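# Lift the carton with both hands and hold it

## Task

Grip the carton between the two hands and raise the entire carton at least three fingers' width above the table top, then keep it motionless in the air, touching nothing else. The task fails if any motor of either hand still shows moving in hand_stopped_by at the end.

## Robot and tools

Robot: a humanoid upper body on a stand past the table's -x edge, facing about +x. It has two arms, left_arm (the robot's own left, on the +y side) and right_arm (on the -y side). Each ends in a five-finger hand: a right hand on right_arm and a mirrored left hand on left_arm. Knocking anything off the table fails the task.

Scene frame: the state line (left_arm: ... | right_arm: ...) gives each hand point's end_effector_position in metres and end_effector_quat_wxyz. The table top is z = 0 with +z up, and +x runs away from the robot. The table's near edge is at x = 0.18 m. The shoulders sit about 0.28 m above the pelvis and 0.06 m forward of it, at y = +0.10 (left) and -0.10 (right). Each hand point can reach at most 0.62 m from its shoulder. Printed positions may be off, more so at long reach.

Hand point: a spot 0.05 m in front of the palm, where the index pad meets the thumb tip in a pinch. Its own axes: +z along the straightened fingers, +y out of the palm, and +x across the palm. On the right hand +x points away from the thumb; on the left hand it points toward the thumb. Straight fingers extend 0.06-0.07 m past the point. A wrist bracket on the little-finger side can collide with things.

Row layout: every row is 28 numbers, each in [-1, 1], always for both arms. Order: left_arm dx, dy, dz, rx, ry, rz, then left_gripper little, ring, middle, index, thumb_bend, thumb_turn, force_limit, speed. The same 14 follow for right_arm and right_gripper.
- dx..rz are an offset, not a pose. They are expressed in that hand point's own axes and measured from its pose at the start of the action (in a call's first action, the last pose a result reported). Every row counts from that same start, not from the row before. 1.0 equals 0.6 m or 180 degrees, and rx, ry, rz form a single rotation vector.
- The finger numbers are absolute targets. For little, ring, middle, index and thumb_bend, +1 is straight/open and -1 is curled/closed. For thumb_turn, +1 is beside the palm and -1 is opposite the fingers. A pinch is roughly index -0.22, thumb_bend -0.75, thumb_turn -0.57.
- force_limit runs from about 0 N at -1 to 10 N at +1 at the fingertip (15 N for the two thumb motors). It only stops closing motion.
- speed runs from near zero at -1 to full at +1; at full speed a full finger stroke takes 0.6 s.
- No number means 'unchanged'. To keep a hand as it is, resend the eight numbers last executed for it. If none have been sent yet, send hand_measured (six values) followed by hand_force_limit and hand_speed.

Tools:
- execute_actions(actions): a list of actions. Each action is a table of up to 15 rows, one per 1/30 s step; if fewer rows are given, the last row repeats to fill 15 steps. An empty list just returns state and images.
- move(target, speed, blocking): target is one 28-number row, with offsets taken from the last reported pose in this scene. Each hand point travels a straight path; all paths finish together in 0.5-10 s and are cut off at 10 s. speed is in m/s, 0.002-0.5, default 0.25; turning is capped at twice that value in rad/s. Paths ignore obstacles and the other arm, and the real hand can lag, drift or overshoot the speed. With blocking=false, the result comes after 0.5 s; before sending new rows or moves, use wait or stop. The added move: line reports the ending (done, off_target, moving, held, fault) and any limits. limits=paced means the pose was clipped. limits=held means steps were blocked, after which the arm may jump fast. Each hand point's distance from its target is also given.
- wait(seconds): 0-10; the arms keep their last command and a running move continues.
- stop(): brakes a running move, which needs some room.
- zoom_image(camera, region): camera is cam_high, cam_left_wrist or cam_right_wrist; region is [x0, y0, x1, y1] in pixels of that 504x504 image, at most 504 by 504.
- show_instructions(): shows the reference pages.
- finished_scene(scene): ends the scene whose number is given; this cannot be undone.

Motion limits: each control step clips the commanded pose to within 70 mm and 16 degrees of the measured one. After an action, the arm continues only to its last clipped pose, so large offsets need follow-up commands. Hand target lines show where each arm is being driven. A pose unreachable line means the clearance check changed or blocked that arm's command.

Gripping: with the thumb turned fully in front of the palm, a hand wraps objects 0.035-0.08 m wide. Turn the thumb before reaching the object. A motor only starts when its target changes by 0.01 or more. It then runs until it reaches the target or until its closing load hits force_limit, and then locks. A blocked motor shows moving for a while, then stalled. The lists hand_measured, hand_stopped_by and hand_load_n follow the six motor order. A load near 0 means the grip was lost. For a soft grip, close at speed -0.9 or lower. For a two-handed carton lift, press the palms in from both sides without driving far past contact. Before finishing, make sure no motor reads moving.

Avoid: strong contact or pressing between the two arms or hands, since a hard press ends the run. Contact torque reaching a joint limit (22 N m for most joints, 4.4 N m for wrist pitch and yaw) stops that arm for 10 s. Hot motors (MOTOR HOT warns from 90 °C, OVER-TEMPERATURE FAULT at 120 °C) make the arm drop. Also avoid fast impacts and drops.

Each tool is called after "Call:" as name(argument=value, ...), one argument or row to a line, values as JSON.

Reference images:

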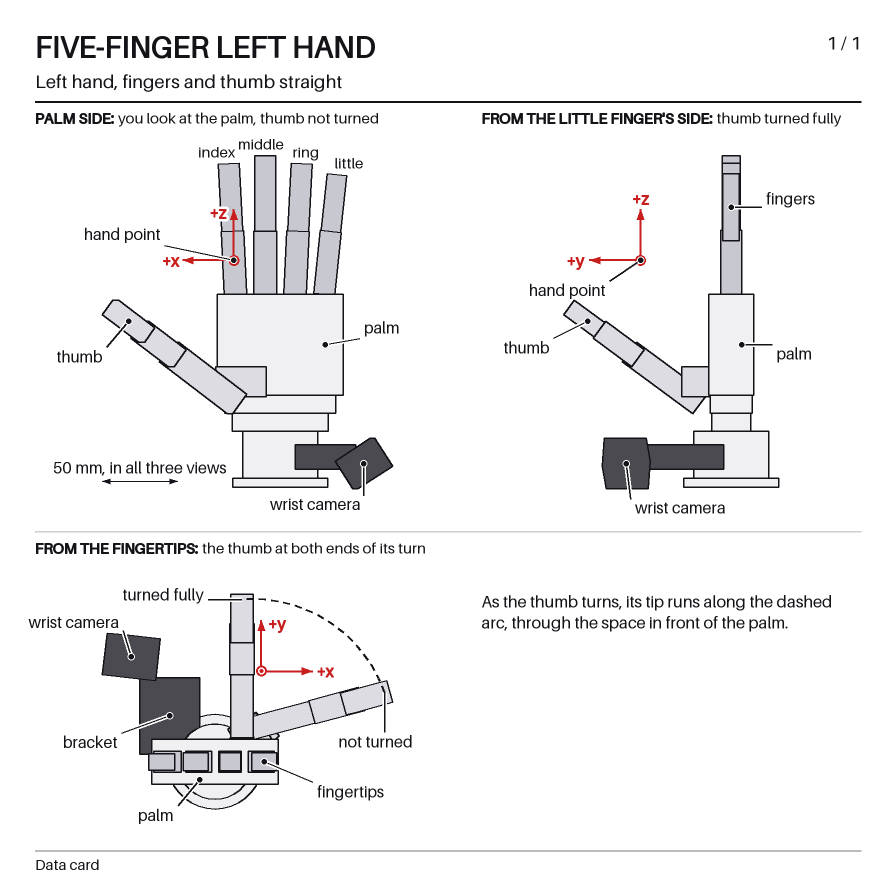

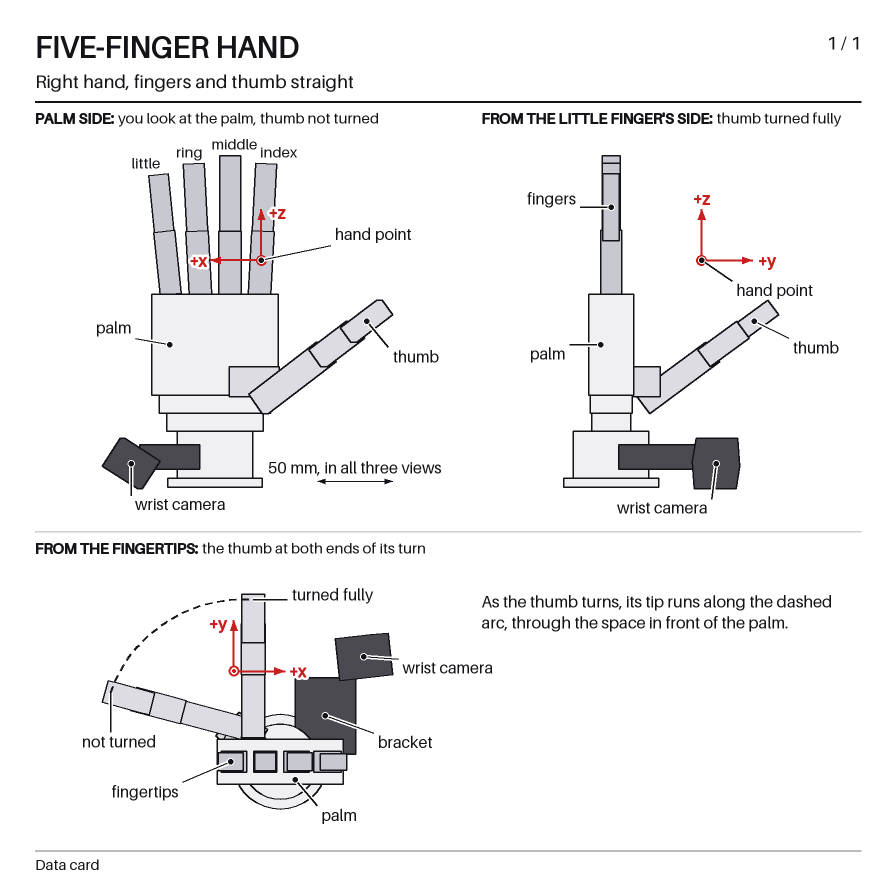

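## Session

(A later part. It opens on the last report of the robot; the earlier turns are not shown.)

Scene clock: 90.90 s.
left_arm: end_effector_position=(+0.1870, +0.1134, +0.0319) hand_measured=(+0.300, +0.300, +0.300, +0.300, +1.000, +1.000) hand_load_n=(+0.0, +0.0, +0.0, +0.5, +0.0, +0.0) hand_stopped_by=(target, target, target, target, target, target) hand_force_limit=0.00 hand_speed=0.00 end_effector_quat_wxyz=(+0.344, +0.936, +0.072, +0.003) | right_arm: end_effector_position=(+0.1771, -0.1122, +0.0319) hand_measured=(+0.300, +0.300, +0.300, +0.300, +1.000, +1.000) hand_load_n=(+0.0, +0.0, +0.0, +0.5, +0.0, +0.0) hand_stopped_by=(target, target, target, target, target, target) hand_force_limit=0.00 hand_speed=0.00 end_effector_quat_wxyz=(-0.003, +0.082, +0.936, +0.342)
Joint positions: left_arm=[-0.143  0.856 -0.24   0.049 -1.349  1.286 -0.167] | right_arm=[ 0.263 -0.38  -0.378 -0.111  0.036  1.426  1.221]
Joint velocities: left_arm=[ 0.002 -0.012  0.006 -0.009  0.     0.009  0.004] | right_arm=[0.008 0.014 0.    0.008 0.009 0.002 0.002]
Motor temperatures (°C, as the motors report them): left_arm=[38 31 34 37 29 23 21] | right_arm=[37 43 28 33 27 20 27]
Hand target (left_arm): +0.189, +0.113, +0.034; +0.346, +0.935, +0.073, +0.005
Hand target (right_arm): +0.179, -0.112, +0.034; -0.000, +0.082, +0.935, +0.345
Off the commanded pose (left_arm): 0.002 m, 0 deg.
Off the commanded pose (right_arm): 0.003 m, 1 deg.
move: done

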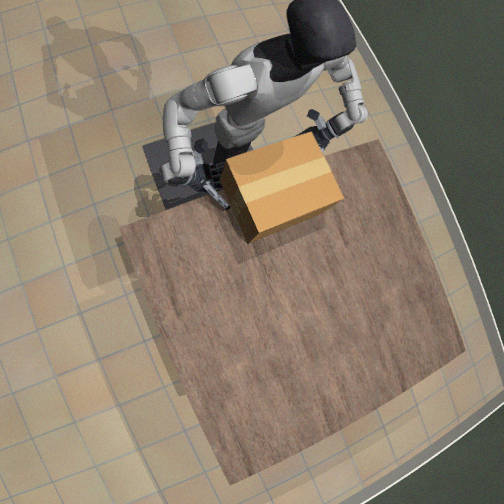

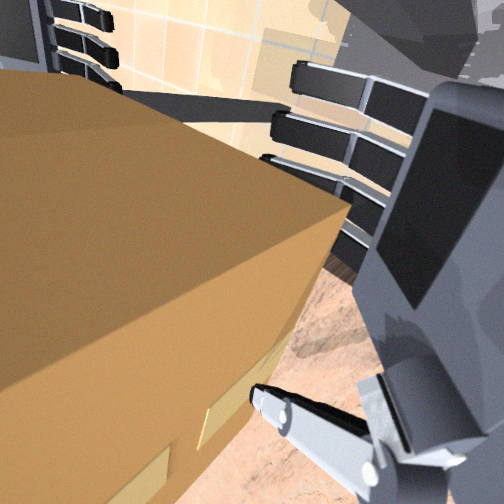

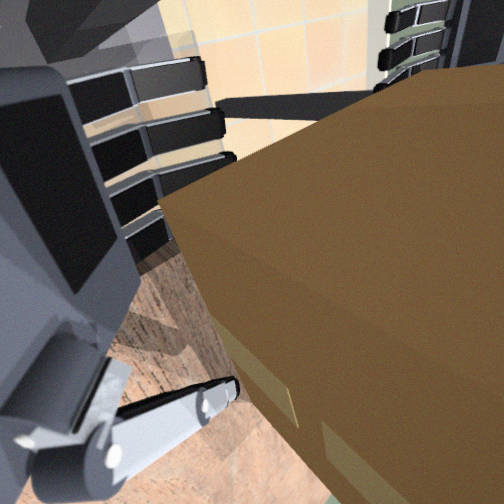

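Call:
move(
  target=[0,0.043,-0.051,0,0,0, 0.3,0.3,0.3,0.3,1,1,0,0, 0,0.043,-0.051,0,0,0, 0.3,0.3,0.3,0.3,1,1,0,0],
  speed=0.05,
)

Scene clock: 92.50 s.
left_arm: end_effector_position=(+0.1883, +0.1130, +0.0690) hand_measured=(+0.300, +0.300, +0.300, +0.300, +1.000, +1.000) hand_load_n=(+0.0, +0.0, +0.0, +1.5, +0.0, +0.0) hand_stopped_by=(target, target, target, target, target, target) hand_force_limit=0.00 hand_speed=0.00 end_effector_quat_wxyz=(+0.341, +0.937, +0.073, -0.001) | right_arm: end_effector_position=(+0.1781, -0.1115, +0.0683) hand_measured=(+0.300, +0.300, +0.300, +0.300, +1.000, +1.000) hand_load_n=(+0.0, +0.0, +0.0, +3.5, +0.0, +0.0) hand_stopped_by=(target, target, target, target, target, target) hand_force_limit=0.00 hand_speed=0.00 end_effector_quat_wxyz=(-0.003, +0.077, +0.937, +0.342)
Joint positions: left_arm=[-0.113  0.884 -0.075 -0.056 -1.737  1.445  0.21 ] | right_arm=[ 0.312 -0.452 -0.41  -0.34   0.076  1.629  1.268]
Joint velocities: left_arm=[ 0.003  0.002 -0.015  0.003 -0.015  0.     0.04 ] | right_arm=[-0.003 -0.008  0.005 -0.003  0.083  0.    -0.054]
Motor temperatures (°C, as the motors report them): left_arm=[38 31 34 36 29 23 21] | right_arm=[37 43 28 33 27 20 27]
Hand target (left_arm): +0.189, +0.113, +0.072; +0.344, +0.936, +0.072, +0.001
Hand target (right_arm): +0.179, -0.111, +0.072; -0.001, +0.076, +0.935, +0.346
Off the commanded pose (left_arm): 0.003 m, 1 deg.
Off the commanded pose (right_arm): 0.004 m, 1 deg.
joint sent to its limit (right arm) — the command would take joint 6 (wrist pitch) past its upper limit, so that joint was sent only as far as its limit.
move: off_target (right_arm)

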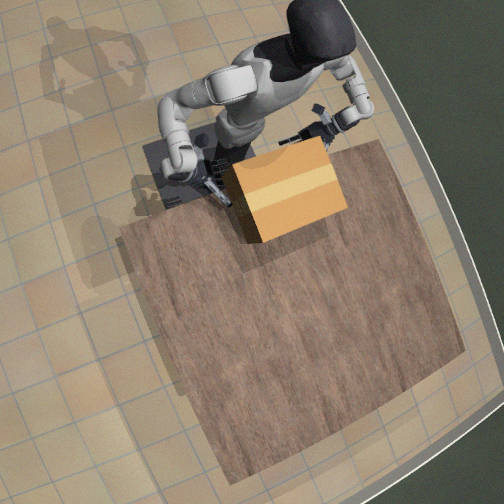

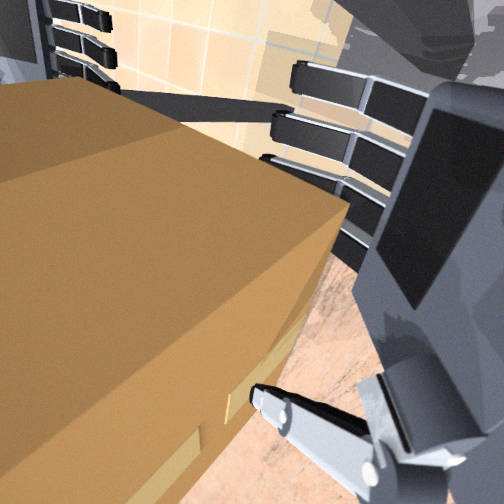

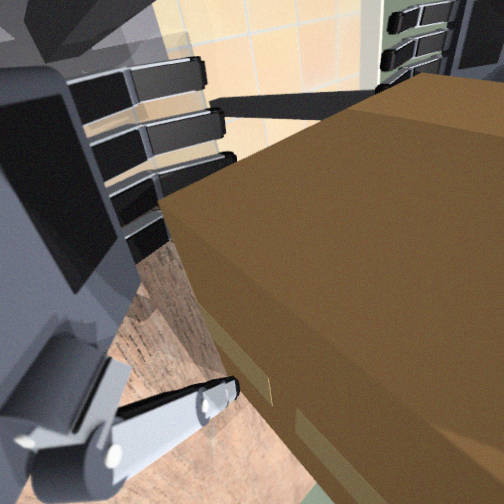

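Call:
move(
  target=[0.117,0.039,-0.02,-0.069,0.068,-0.042, 0.4,0.4,0.4,0.4,1,1,0,-0.9, -0.117,0.039,-0.02,-0.069,-0.068,0.04, 0.4,0.4,0.4,0.4,1,1,0,-0.9],
  speed=0.06,
)

Scene clock: 96.30 s.
left_arm: end_effector_position=(+0.2536, +0.1174, +0.0789) hand_measured=(+0.400, +0.400, +0.400, +0.400, +1.000, +1.000) hand_load_n=(+0.0, +0.0, +0.0, +2.0, +0.0, +0.0) hand_stopped_by=(target, target, target, target, target, target) hand_force_limit=0.00 hand_speed=-0.90 end_effector_quat_wxyz=(+0.413, +0.891, +0.175, +0.074) | right_arm: end_effector_position=(+0.2433, -0.1178, +0.0779) hand_measured=(+0.400, +0.400, +0.400, +0.400, +1.000, +1.000) hand_load_n=(+0.0, +0.0, +0.0, +3.0, +0.0, +0.0) hand_stopped_by=(target, target, target, target, target, target) hand_force_limit=0.00 hand_speed=-0.90 end_effector_quat_wxyz=(+0.073, +0.178, +0.891, +0.411)
Joint positions: left_arm=[-0.17   0.726 -0.003  0.116 -1.659  1.333  0.092] | right_arm=[ 0.12  -0.32  -0.587 -0.14   0.08   1.632  1.269]
Joint velocities: left_arm=[-0.003 -0.009  0.    -0.003  0.015  0.     0.   ] | right_arm=[ 0.005  0.009  0.026 -0.005  0.     0.     0.   ]
Motor temperatures (°C, as the motors report them): left_arm=[37 31 34 36 29 23 22] | right_arm=[36 43 28 33 27 20 27]
Hand target (left_arm): +0.260, +0.114, +0.089; +0.429, +0.883, +0.172, +0.085
Hand target (right_arm): +0.249, -0.111, +0.088; +0.084, +0.171, +0.881, +0.433
Off the commanded pose (left_arm): 0.014 m, 2 deg.
Off the commanded pose (right_arm): 0.014 m, 3 deg.
joint sent to its limit (right arm) — the command would take joint 6 (wrist pitch) past its upper limit, so that joint was sent only as far as its limit.
move: off_target (left_arm, right_arm)

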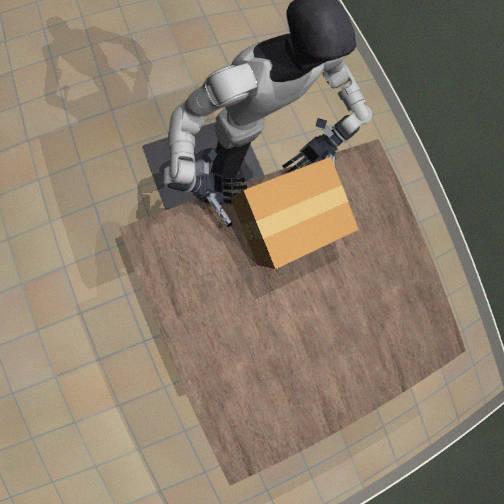

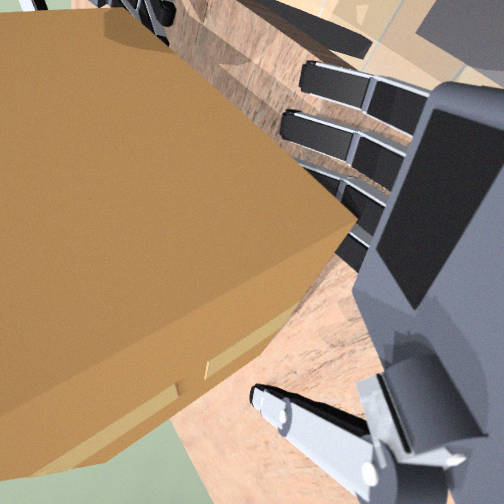

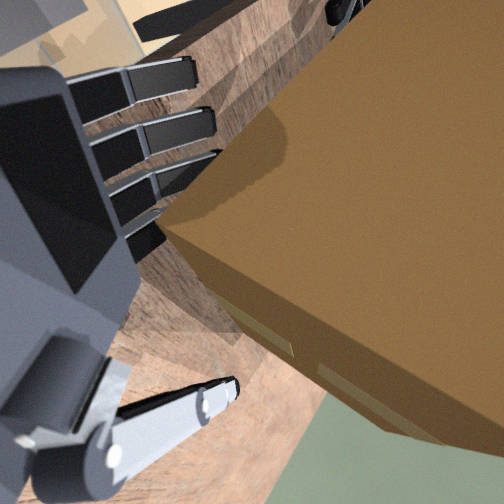

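Call:
move(
  target=[0.0125,0.057,-0.023,-0.032,0.059,-0.041, 0.4,0.4,0.4,0.4,1,1,0,-0.9, -0.0125,0.057,-0.023,-0.032,-0.059,0.04, 0.4,0.4,0.4,0.4,1,1,0,-0.9],
  speed=0.08,
)

Scene clock: 99.03 s.
left_arm: end_effector_position=(+0.2594, +0.1130, +0.1020) hand_measured=(+0.400, +0.400, +0.400, +0.400, +1.000, +1.000) hand_load_n=(+0.0, +0.0, +0.0, +1.5, +0.0, +0.0) hand_stopped_by=(target, target, target, target, target, target) hand_force_limit=0.00 hand_speed=-0.90 end_effector_quat_wxyz=(+0.425, +0.855, +0.267, +0.127) | right_arm: end_effector_position=(+0.2483, -0.1147, +0.1021) hand_measured=(+0.400, +0.400, +0.400, +0.400, +1.000, +1.000) hand_load_n=(+0.0, +0.0, +0.0, +2.0, +0.0, +0.0) hand_stopped_by=(target, target, target, target, target, target) hand_force_limit=0.00 hand_speed=-0.90 end_effector_quat_wxyz=(+0.154, +0.250, +0.848, +0.441)
Joint positions: left_arm=[ 0.06   0.577  0.131 -0.146 -1.945  1.17   0.452] | right_arm=[ 0.231 -0.124 -0.814 -0.297  0.632  1.632  0.785]
Joint velocities: left_arm=[ 0.006 -0.023 -0.003  0.005  0.005  0.     0.006] | right_arm=[ 0.066 -0.1   -0.055  0.061  0.753  0.    -0.688]
Motor temperatures (°C, as the motors report them): left_arm=[37 30 34 37 29 23 22] | right_arm=[36 43 28 33 27 20 27]
Hand target (left_arm): +0.263, +0.110, +0.111; +0.441, +0.847, +0.265, +0.134
Hand target (right_arm): +0.252, -0.110, +0.112; +0.161, +0.242, +0.840, +0.458
Off the commanded pose (left_arm): 0.014 m, 3 deg.
Off the commanded pose (right_arm): 0.014 m, 3 deg.
joint sent to its limit (right arm) — the command would take joint 6 (wrist pitch) past its upper limit, so that joint was sent only as far as its limit.
move: off_target (left_arm, right_arm)

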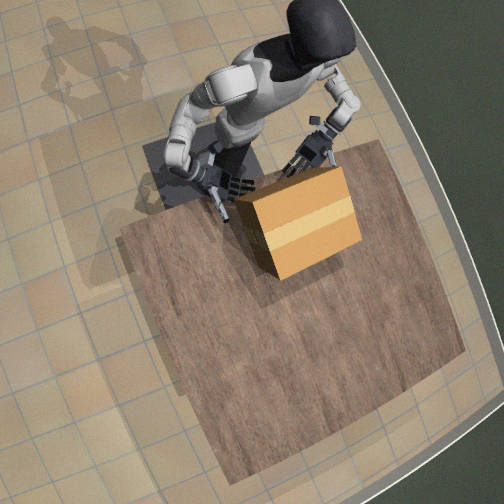

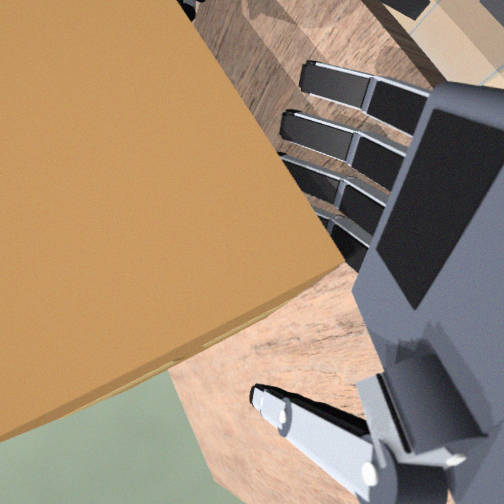

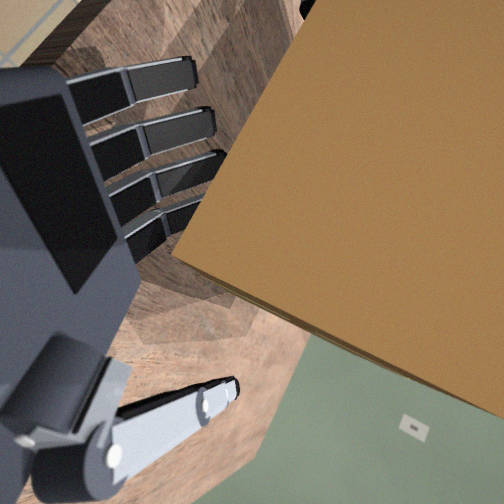

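Call:
execute_actions(
  actions=[
    [[0,0.033,0,-0.025,0,0, 0.4,0.4,0.4,0.4,1,1,0,-0.9, 0,-0.0165,0.011,0,0,0, 0.4,0.4,0.4,0.4,1,1,0,-0.9]],
    [[0,0.03,0,-0.022,0,0, 0.4,0.4,0.4,0.4,1,1,0,-0.9, -0.037,0.002,0.029,0,0.015,-0.01, 0.4,0.4,0.4,0.4,1,1,0,-0.9]],
  ],
)

Scene clock: 100.67 s.
left_arm: end_effector_position=(+0.2582, +0.1072, +0.0947) hand_measured=(+0.400, +0.400, +0.400, +0.400, +1.000, +1.000) hand_load_n=(+0.0, +0.0, +0.0, +4.5, +0.0, +0.0) hand_stopped_by=(target, target, target, target, target, target) hand_force_limit=0.00 hand_speed=-0.90 end_effector_quat_wxyz=(+0.429, +0.852, +0.277, +0.117) | right_arm: end_effector_position=(+0.2779, -0.1148, +0.0838) hand_measured=(+0.400, +0.400, +0.400, +0.400, +1.000, +1.000) hand_load_n=(+0.0, +0.0, +0.0, +0.5, +0.0, +0.0) hand_stopped_by=(target, target, target, target, target, target) hand_force_limit=0.00 hand_speed=-0.90 end_effector_quat_wxyz=(+0.143, +0.228, +0.853, +0.446)
Joint positions: left_arm=[ 0.062  0.531  0.127 -0.129 -1.919  1.177  0.458] | right_arm=[ 0.098 -0.251 -0.702 -0.032  0.645  1.503  0.759]
Joint velocities: left_arm=[-0.009 -0.012  0.018 -0.002 -0.002  0.006  0.   ] | right_arm=[-0.009 -0.008  0.014 -0.005  0.011 -0.006  0.005]
Motor temperatures (°C, as the motors report them): left_arm=[37 30 34 37 29 23 22] | right_arm=[36 43 28 33 27 20 27]
Hand target (left_arm): +0.265, +0.101, +0.113; +0.458, +0.837, +0.268, +0.131
Hand target (right_arm): +0.278, -0.115, +0.084; +0.143, +0.227, +0.853, +0.447
Off the commanded pose (left_arm): 0.021 m, 4 deg.
Off the commanded pose (right_arm): 0.001 m, 0 deg.

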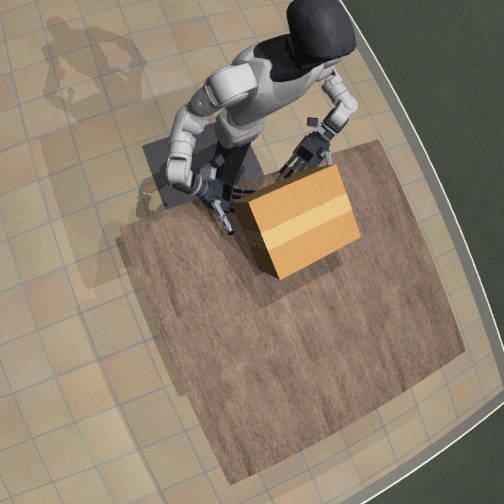

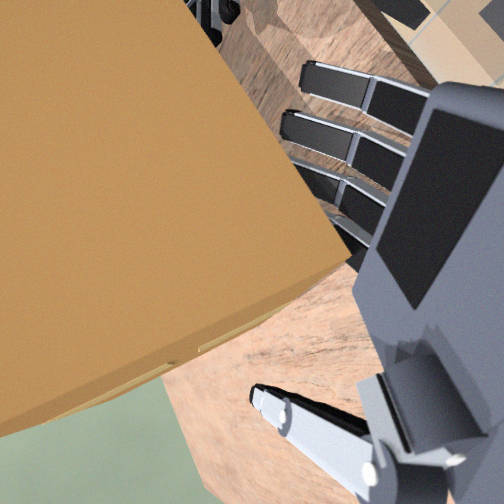

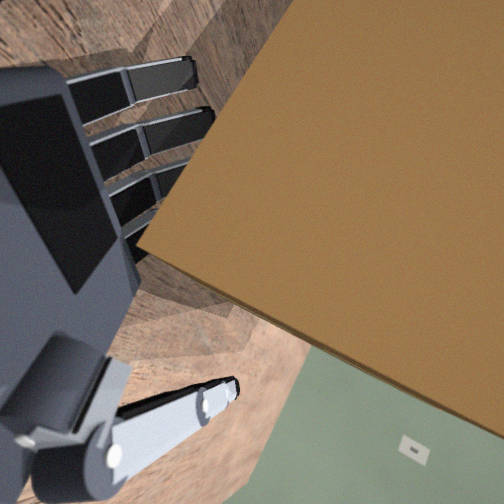

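Call:
execute_actions(
  actions=[
    [[0.003,0.055,-0.027,-0.022,0,0, 0.4,0.4,0.4,0.4,1,1,0,-0.9, -0.013,-0.017,-0.015,0,0.05,-0.034, 0.4,0.4,0.4,0.4,1,1,0,-0.9]],
    [[0.003,0.033,-0.008,-0.022,0,0, 0.4,0.4,0.4,0.4,1,1,0,-0.9, -0.047,0,0.021,0,0,0, 0.4,0.4,0.4,0.4,1,1,0,-0.9]],
    [[0.003,0.033,-0.008,-0.022,0,0, 0.4,0.4,0.4,0.4,1,1,0,-0.9, -0.047,0,0.021,0,0,0, 0.4,0.4,0.4,0.4,1,1,0,-0.9]],
  ],
)

Scene clock: 103.70 s.
left_arm: end_effector_position=(+0.2614, +0.1092, +0.1179) hand_measured=(+0.400, +0.400, +0.400, +0.400, +1.000, +1.000) hand_load_n=(+0.0, +0.0, +0.0, +4.0, +0.0, +0.0) hand_stopped_by=(target, target, target, target, target, target) hand_force_limit=0.00 hand_speed=-0.90 end_effector_quat_wxyz=(+0.454, +0.836, +0.275, +0.142) | right_arm: end_effector_position=(+0.3405, -0.1251, +0.0690) hand_measured=(+0.400, +0.400, +0.400, +0.400, +1.000, +1.000) hand_load_n=(+0.0, +0.0, +0.0, +0.0, +0.0, +0.0) hand_stopped_by=(target, target, target, target, target, target) hand_force_limit=0.00 hand_speed=-0.90 end_effector_quat_wxyz=(+0.100, +0.158, +0.866, +0.464)
Joint positions: left_arm=[ 0.073  0.451  0.243 -0.171 -1.96   1.262  0.503] | right_arm=[-0.367 -0.632 -0.269  0.826  0.511  1.154  1.115]
Joint velocities: left_arm=[ 0.002  0.011  0.006 -0.009  0.009  0.003  0.   ] | right_arm=[-0.043 -0.018  0.069  0.163 -0.025 -0.084  0.087]
Motor temperatures (°C, as the motors report them): left_arm=[37 30 34 37 30 23 23] | right_arm=[36 43 28 33 27 20 27]
Hand target (left_arm): +0.266, +0.104, +0.134; +0.480, +0.822, +0.266, +0.154
Hand target (right_arm): +0.342, -0.125, +0.070; +0.102, +0.154, +0.866, +0.464
Off the commanded pose (left_arm): 0.018 m, 3 deg.
Off the commanded pose (right_arm): 0.002 m, 1 deg.
joint sent to its limit (left arm) — the command would take joint 5 (wrist roll) past its lower limit, so that joint was sent only as far as its limit.

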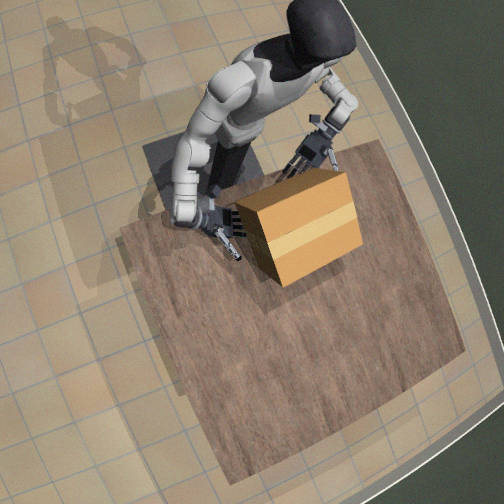

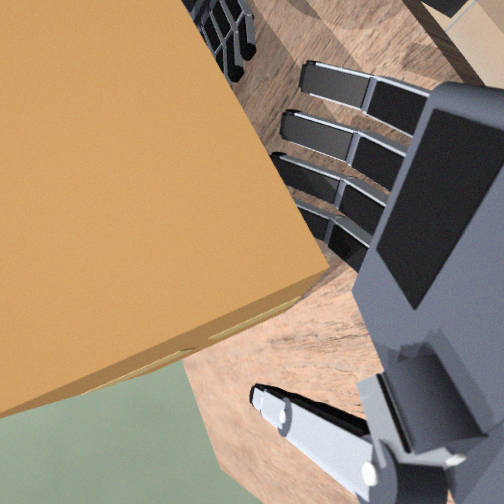

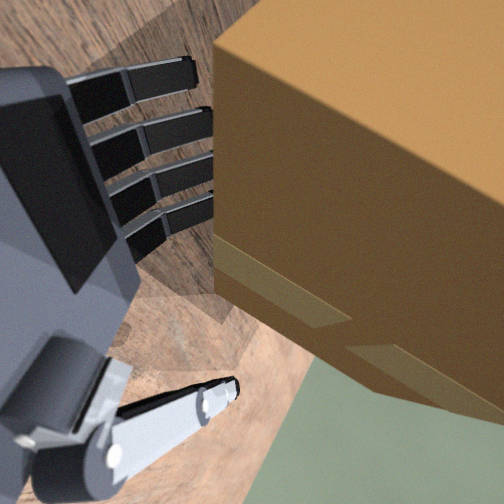

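Call:
execute_actions(
  actions=[
    [[0.003,0.028,-0.006,-0.018,0,0, 0.4,0.4,0.4,0.4,1,1,0,-0.9, 0.004,0.032,-0.006,0,0,0, 0.4,0.4,0.4,0.4,1,1,0,-0.9]],
    [[0.003,0.026,-0.006,-0.018,0,0, 0.4,0.4,0.4,0.4,1,1,0,-0.9, 0,0,0,0,0,0, -0.3,-0.3,-0.3,0.4,1,1,-0.8,-0.6]],
    [[0.003,0.026,-0.006,-0.018,0,0, 0.4,0.4,0.4,0.4,1,1,0,-0.9, 0,0.005,0,0,0,0, -0.3,-0.3,-0.3,0.4,1,1,-0.8,-0.6]],
  ],
)

Scene clock: 105.63 s.
left_arm: end_effector_position=(+0.2621, +0.1100, +0.1187) hand_measured=(+0.400, +0.400, +0.400, +0.400, +1.000, +1.000) hand_load_n=(+0.0, +0.0, +0.0, +3.0, +0.0, +0.0) hand_stopped_by=(target, target, target, target, target, target) hand_force_limit=0.00 hand_speed=-0.90 end_effector_quat_wxyz=(+0.459, +0.831, +0.280, +0.142) | right_arm: end_effector_position=(+0.3373, -0.1168, +0.0845) hand_measured=(-0.198, +0.002, +0.248, +0.400, +1.000, +1.000) hand_load_n=(+0.0, +1.0, +0.0, +0.0, +0.0, +0.0) hand_stopped_by=(moving, force, force, target, target, target) hand_force_limit=-0.80 hand_speed=-0.60 end_effector_quat_wxyz=(+0.093, +0.156, +0.872, +0.455)
Joint positions: left_arm=[ 0.073  0.44   0.253 -0.161 -1.962  1.27   0.499] | right_arm=[-0.29  -0.602 -0.38   0.548  0.56   1.363  0.976]
Joint velocities: left_arm=[ 0.008  0.     0.     0.002 -0.002  0.     0.   ] | right_arm=[-0.011  0.002  0.005  0.002  0.002  0.     0.   ]
Motor temperatures (°C, as the motors report them): left_arm=[36 30 34 37 30 23 23] | right_arm=[36 43 28 33 27 20 27]
Hand target (left_arm): +0.266, +0.107, +0.133; +0.482, +0.818, +0.273, +0.153
Hand target (right_arm): +0.338, -0.116, +0.087; +0.095, +0.156, +0.870, +0.459
Off the commanded pose (left_arm): 0.016 m, 3 deg.
Off the commanded pose (right_arm): 0.003 m, 1 deg.
joint sent to its limit (left arm) — the command would take joint 5 (wrist roll) past its lower limit, so that joint was sent only as far as its limit.

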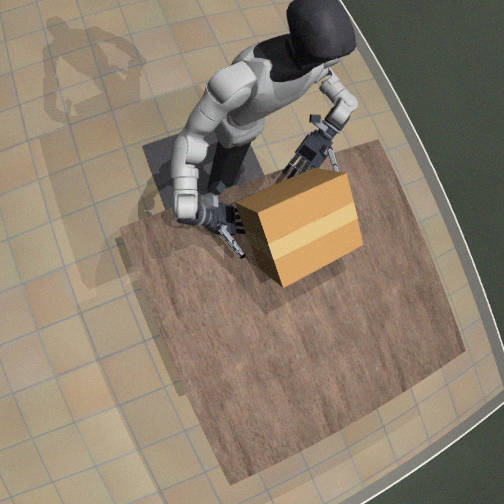

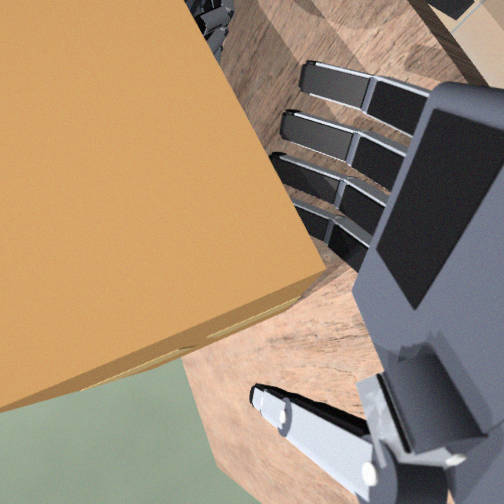

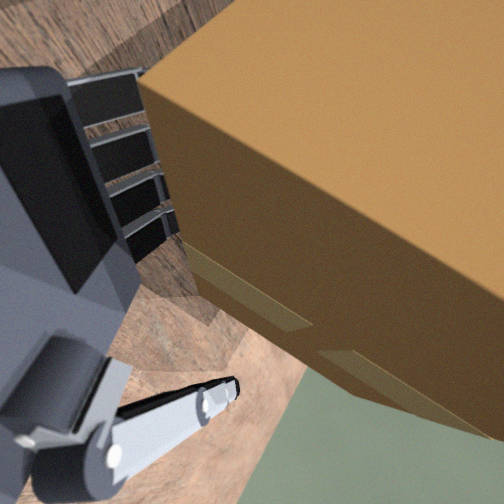

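Call:
execute_actions(
  actions=[
    [[0,0.0,0,0,0,0, 0.4,0.4,0.4,0.4,1,1,0,-0.9, 0,0.03,-0.006,-0.02,0,0, -0.3,-0.3,-0.3,0.4,1,1,-0.8,-0.6]],
    [[0.029,-0.04,0.014,0.012,-0.065,0.059, 0.4,0.4,0.4,0.4,1,1,0,-0.9, 0,0.03,-0.006,-0.02,0,0, -0.3,-0.3,-0.3,0.4,1,1,-0.8,-0.6]],
  ],
)

Scene clock: 107.00 s.
left_arm: end_effector_position=(+0.2737, +0.1241, +0.0959) hand_measured=(+0.400, +0.400, +0.400, +0.400, +1.000, +1.000) hand_load_n=(+0.0, +0.0, +0.0, +0.0, +0.0, +0.0) hand_stopped_by=(target, target, target, target, target, target) hand_force_limit=0.00 hand_speed=-0.90 end_effector_quat_wxyz=(+0.437, +0.877, +0.181, +0.087) | right_arm: end_effector_position=(+0.3297, -0.1130, +0.0911) hand_measured=(-0.300, +0.004, +0.248, +0.400, +1.000, +1.000) hand_load_n=(+0.0, +3.0, +1.5, +0.0, +0.0, +0.0) hand_stopped_by=(target, force, force, target, target, target) hand_force_limit=-0.80 hand_speed=-0.60 end_effector_quat_wxyz=(+0.079, +0.160, +0.867, +0.465)
Joint positions: left_arm=[-0.261  0.627  0.164  0.2   -1.565  1.494  0.075] | right_arm=[-0.259 -0.59  -0.411  0.472  0.565  1.441  0.976]
Joint velocities: left_arm=[-0.043  0.103 -0.273 -0.005  1.022 -0.113 -1.344] | right_arm=[ 0.005 -0.014  0.     0.018 -0.003  0.002  0.   ]
Motor temperatures (°C, as the motors report them): left_arm=[36 30 34 37 30 23 23] | right_arm=[36 43 28 33 27 20 27]
Hand target (left_arm): +0.274, +0.125, +0.096; +0.441, +0.876, +0.172, +0.093
Hand target (right_arm): +0.335, -0.108, +0.105; +0.091, +0.154, +0.855, +0.488
Off the commanded pose (left_arm): 0.005 m, 3 deg.
Off the commanded pose (right_arm): 0.016 m, 3 deg.

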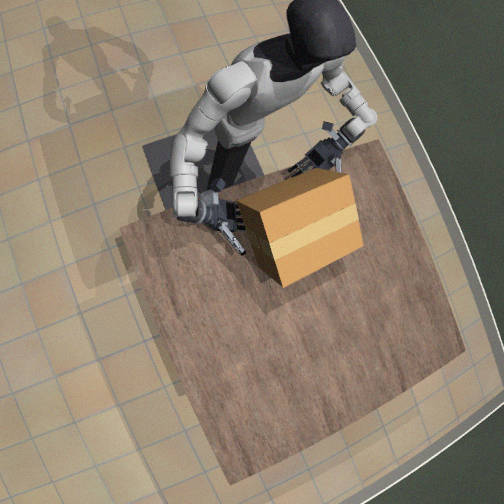

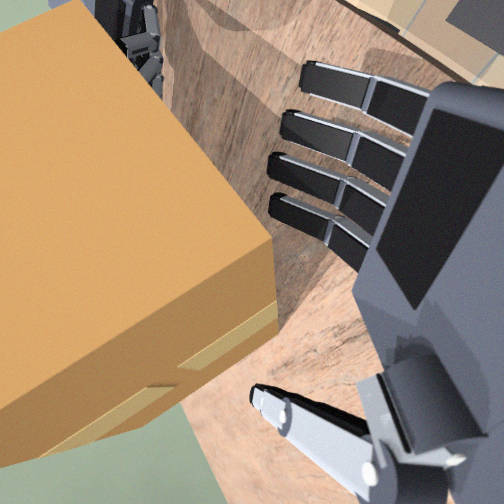

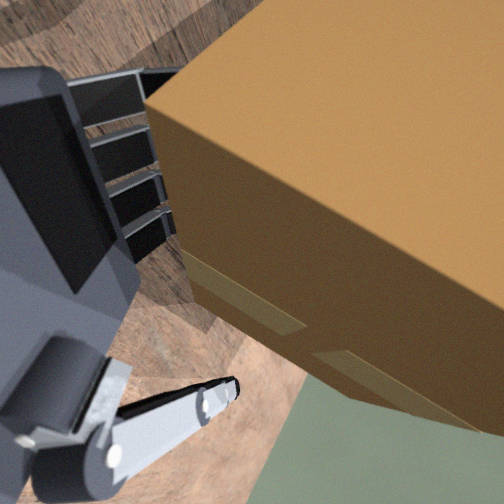

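Call:
execute_actions(
  actions=[
    [[0.043,-0.003,0.023,0,0,0, 0.4,0.4,0.4,0.4,1,1,0,-0.9, -0.005,0.024,-0.004,-0.017,-0.007,0, -0.3,-0.3,-0.3,0.4,1,1,-0.8,-0.6]],
    [[0.043,-0.003,0.023,0,0,0, 0.4,0.4,0.4,0.4,1,1,0,-0.9, -0.005,0.024,-0.004,-0.017,-0.007,0, -0.3,-0.3,-0.3,0.4,1,1,-0.8,-0.6]],
    [[0.043,-0.003,0.023,0,0,0, 0.4,0.4,0.4,0.4,1,1,0,-0.9, -0.005,0.024,-0.004,-0.017,-0.007,0, -0.3,-0.3,-0.3,0.4,1,1,-0.8,-0.6]],
  ],
)

Scene clock: 108.77 s.
left_arm: end_effector_position=(+0.3552, +0.1231, +0.0673) hand_measured=(+0.400, +0.400, +0.400, +0.400, +1.000, +1.000) hand_load_n=(+0.0, +0.0, +0.0, +0.0, +0.0, +0.0) hand_stopped_by=(target, target, target, target, target, target) hand_force_limit=0.00 hand_speed=-0.90 end_effector_quat_wxyz=(+0.444, +0.871, +0.190, +0.090) | right_arm: end_effector_position=(+0.3261, -0.1142, +0.0901) hand_measured=(-0.300, +0.004, +0.248, +0.400, +1.000, +1.000) hand_load_n=(+0.0, +2.5, +1.0, +0.0, +0.0, +0.0) hand_stopped_by=(target, force, force, target, target, target) hand_force_limit=-0.80 hand_speed=-0.60 end_effector_quat_wxyz=(+0.086, +0.185, +0.862, +0.463)
Joint positions: left_arm=[-0.799  0.573 -0.265  0.942 -1.052  1.198 -0.581] | right_arm=[-0.213 -0.519 -0.519  0.376  0.565  1.509  0.902]
Joint velocities: left_arm=[-0.164 -0.003 -0.256  0.344  0.209 -0.125 -0.433] | right_arm=[ 0.    -0.009  0.014  0.002 -0.009  0.001  0.   ]
Motor temperatures (°C, as the motors report them): left_arm=[36 30 34 37 30 23 23] | right_arm=[36 43 28 33 27 20 28]
Hand target (left_arm): +0.356, +0.123, +0.068; +0.445, +0.871, +0.187, +0.091
Hand target (right_arm): +0.332, -0.110, +0.103; +0.097, +0.179, +0.851, +0.485
Off the commanded pose (left_arm): 0.002 m, 1 deg.
Off the commanded pose (right_arm): 0.016 m, 3 deg.

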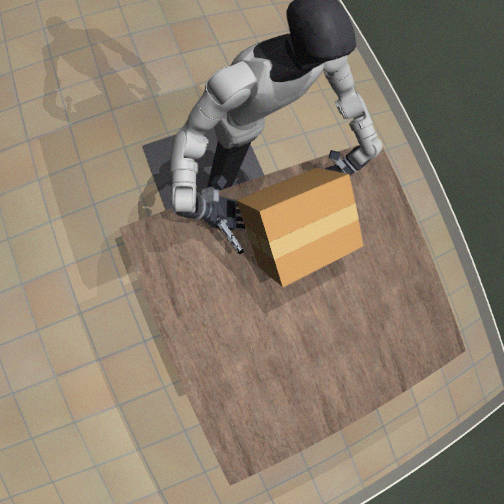

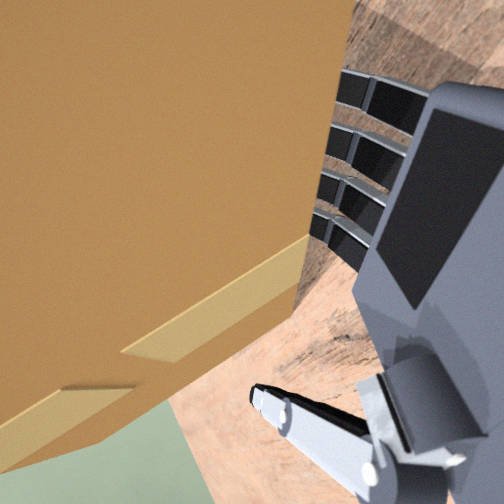

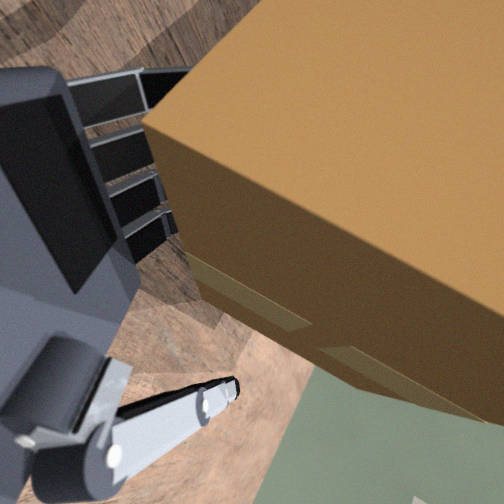

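Call:
execute_actions(
  actions=[
    [[0.033,0.001,0.009,0,0.025,-0.018, 0.4,0.4,0.4,0.4,1,1,0,-0.9, -0.006,0.024,-0.004,-0.017,-0.002,-0.004, -0.3,-0.3,-0.3,0.4,1,1,-0.8,-0.6]],
    [[0.032,0.002,0.012,0,0.025,-0.018, 0.4,0.4,0.4,0.4,1,1,0,-0.9, -0.006,0.024,-0.004,-0.017,-0.002,-0.004, -0.3,-0.3,-0.3,0.4,1,1,-0.8,-0.6]],
  ],
)

Scene clock: 110.67 s.
left_arm: end_effector_position=(+0.3944, +0.1273, +0.0671) hand_measured=(+0.400, +0.400, +0.400, +0.400, +1.000, +1.000) hand_load_n=(+0.0, +0.0, +0.0, -0.5, +0.0, +0.0) hand_stopped_by=(target, target, target, target, target, target) hand_force_limit=0.00 hand_speed=-0.90 end_effector_quat_wxyz=(+0.445, +0.844, +0.269, +0.129) | right_arm: end_effector_position=(+0.3263, -0.1129, +0.0919) hand_measured=(-0.300, +0.004, +0.248, +0.400, +1.000, +1.000) hand_load_n=(+0.0, +2.5, +1.0, +0.0, +0.0, +0.0) hand_stopped_by=(target, force, force, target, target, target) hand_force_limit=-0.80 hand_speed=-0.60 end_effector_quat_wxyz=(+0.085, +0.185, +0.859, +0.469)
Joint positions: left_arm=[-0.83   0.478 -0.111  1.052 -1.14   1.108 -0.383] | right_arm=[-0.216 -0.52  -0.514  0.383  0.565  1.508  0.916]
Joint velocities: left_arm=[ 0.     0.002  0.023 -0.008  0.     0.     0.006] | right_arm=[ 0.002 -0.002 -0.005  0.009  0.003  0.     0.   ]
Motor temperatures (°C, as the motors report them): left_arm=[37 30 34 37 30 23 23] | right_arm=[36 43 28 33 27 20 28]
Hand target (left_arm): +0.396, +0.130, +0.063; +0.437, +0.847, +0.273, +0.134
Hand target (right_arm): +0.332, -0.110, +0.103; +0.095, +0.180, +0.850, +0.486
Off the commanded pose (left_arm): 0.004 m, 1 deg.
Off the commanded pose (right_arm): 0.013 m, 3 deg.

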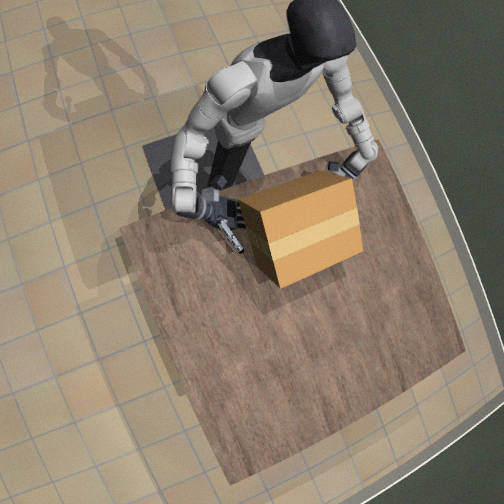

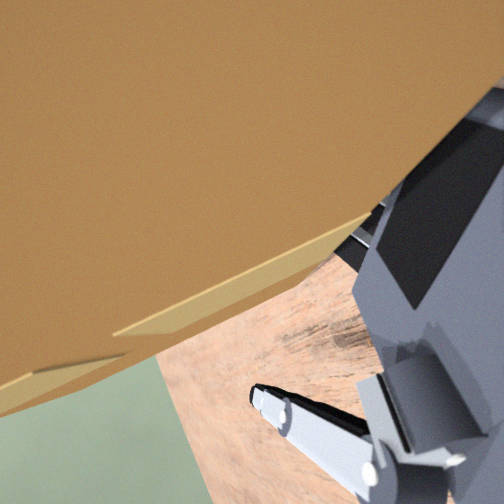

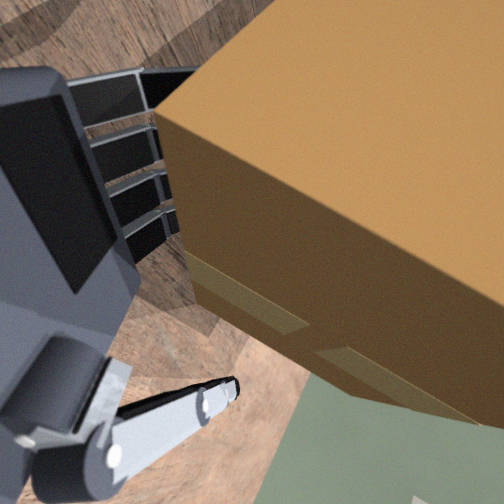

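Call:
zoom_image(
  camera="cam_high",
  region=[200,130,400,300],
)

Region (200, 130, 400, 300) of cam_high's 504x504 image, scaled by 2.520, with more detail than that image has; it fills the top 428 rows of this view, and the rest is white.

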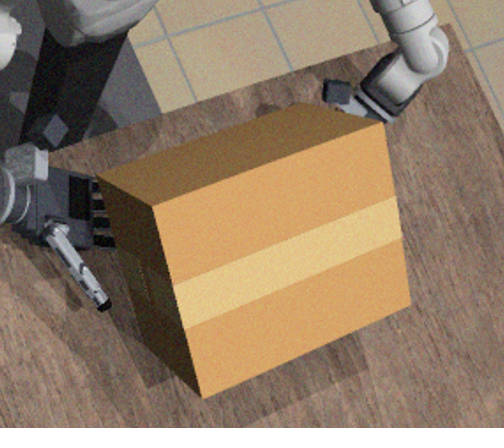

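Call:
execute_actions(
  actions=[
    [[0.027,-0.001,-0.011,0,0,0, 0.4,0.4,0.4,0.4,1,1,0,-0.9, -0.006,0.021,-0.004,-0.014,-0.002,-0.003, -0.3,-0.3,-0.3,0.4,1,1,-0.8,-0.6]],
    [[0,0,0,0,0,0, -0.3,-0.3,-0.3,0.4,1,1,-0.8,-0.6, -0.006,0.021,-0.004,-0.014,-0.002,-0.003, -0.3,-0.3,-0.3,0.4,1,1,-0.8,-0.6]],
    [[0,0.005,0,0,0,0, -0.3,-0.3,-0.3,0.4,1,1,-0.8,-0.6, -0.006,0.021,-0.004,-0.014,-0.002,-0.003, -0.3,-0.3,-0.3,0.4,1,1,-0.8,-0.6]],
  ],
)

Scene clock: 112.83 s.
left_arm: end_effector_position=(+0.4002, +0.1300, +0.0698) hand_measured=(-0.198, -0.198, -0.198, +0.400, +1.000, +1.000) hand_load_n=(+0.0, +0.0, +0.0, +0.0, +0.0, +0.0) hand_stopped_by=(moving, moving, moving, target, target, target) hand_force_limit=-0.80 hand_speed=-0.60 end_effector_quat_wxyz=(+0.448, +0.844, +0.270, +0.118) | right_arm: end_effector_position=(+0.3353, -0.1078, +0.1140) hand_measured=(-0.300, +0.002, +0.248, +0.400, +1.000, +1.000) hand_load_n=(+0.0, +0.0, +0.0, +0.0, +0.0, +0.0) hand_stopped_by=(target, force, force, target, target, target) hand_force_limit=-0.80 hand_speed=-0.60 end_effector_quat_wxyz=(+0.099, +0.178, +0.839, +0.504)
Joint positions: left_arm=[-0.972  0.471 -0.185  1.284 -1.036  1.082 -0.554] | right_arm=[-0.237 -0.526 -0.526  0.376  0.607  1.523  0.948]
Joint velocities: left_arm=[ 0.02  -0.002  0.028 -0.061 -0.015  0.018  0.051] | right_arm=[ 0.    -0.003  0.012 -0.003  0.018  0.     0.   ]
Motor temperatures (°C, as the motors report them): left_arm=[37 30 34 37 30 23 22] | right_arm=[36 44 28 33 27 20 28]
Hand target (left_arm): +0.401, +0.131, +0.071; +0.449, +0.843, +0.271, +0.119
Hand target (right_arm): +0.336, -0.108, +0.116; +0.100, +0.178, +0.838, +0.506
Off the commanded pose (left_arm): 0.001 m, 0 deg.
Off the commanded pose (right_arm): 0.002 m, 0 deg.

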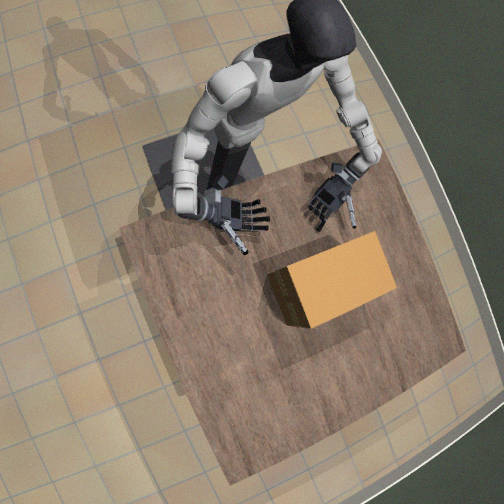

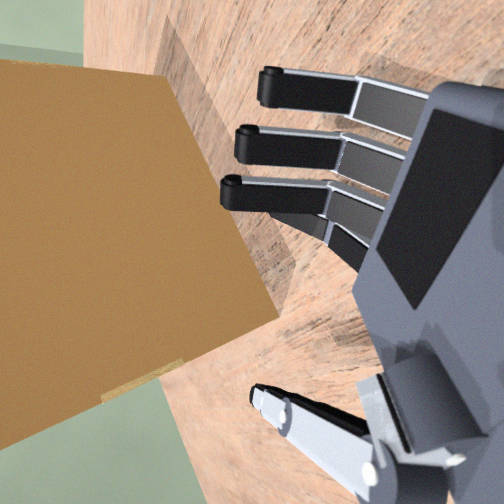

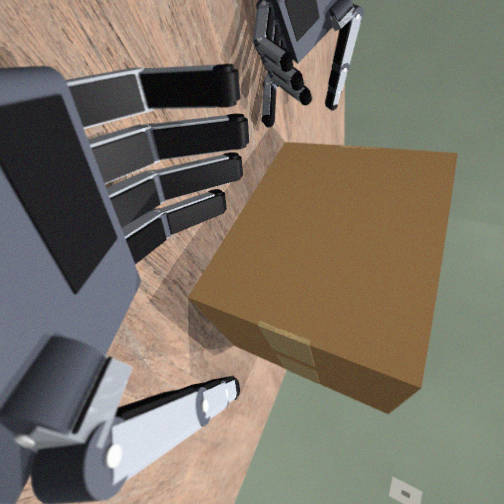

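Call:
zoom_image(
  camera="cam_high",
  region=[240,200,420,350],
)

Region (240, 200, 420, 350) of cam_high's 504x504 image, scaled by 2.800, with more detail than that image has.

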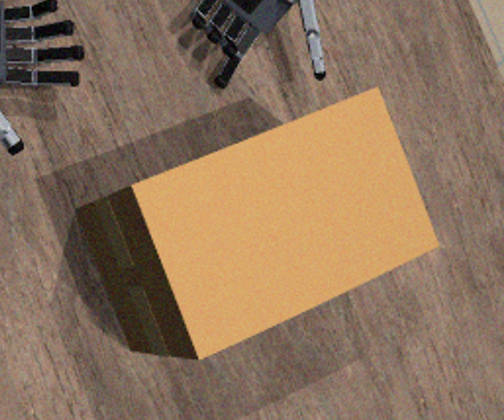

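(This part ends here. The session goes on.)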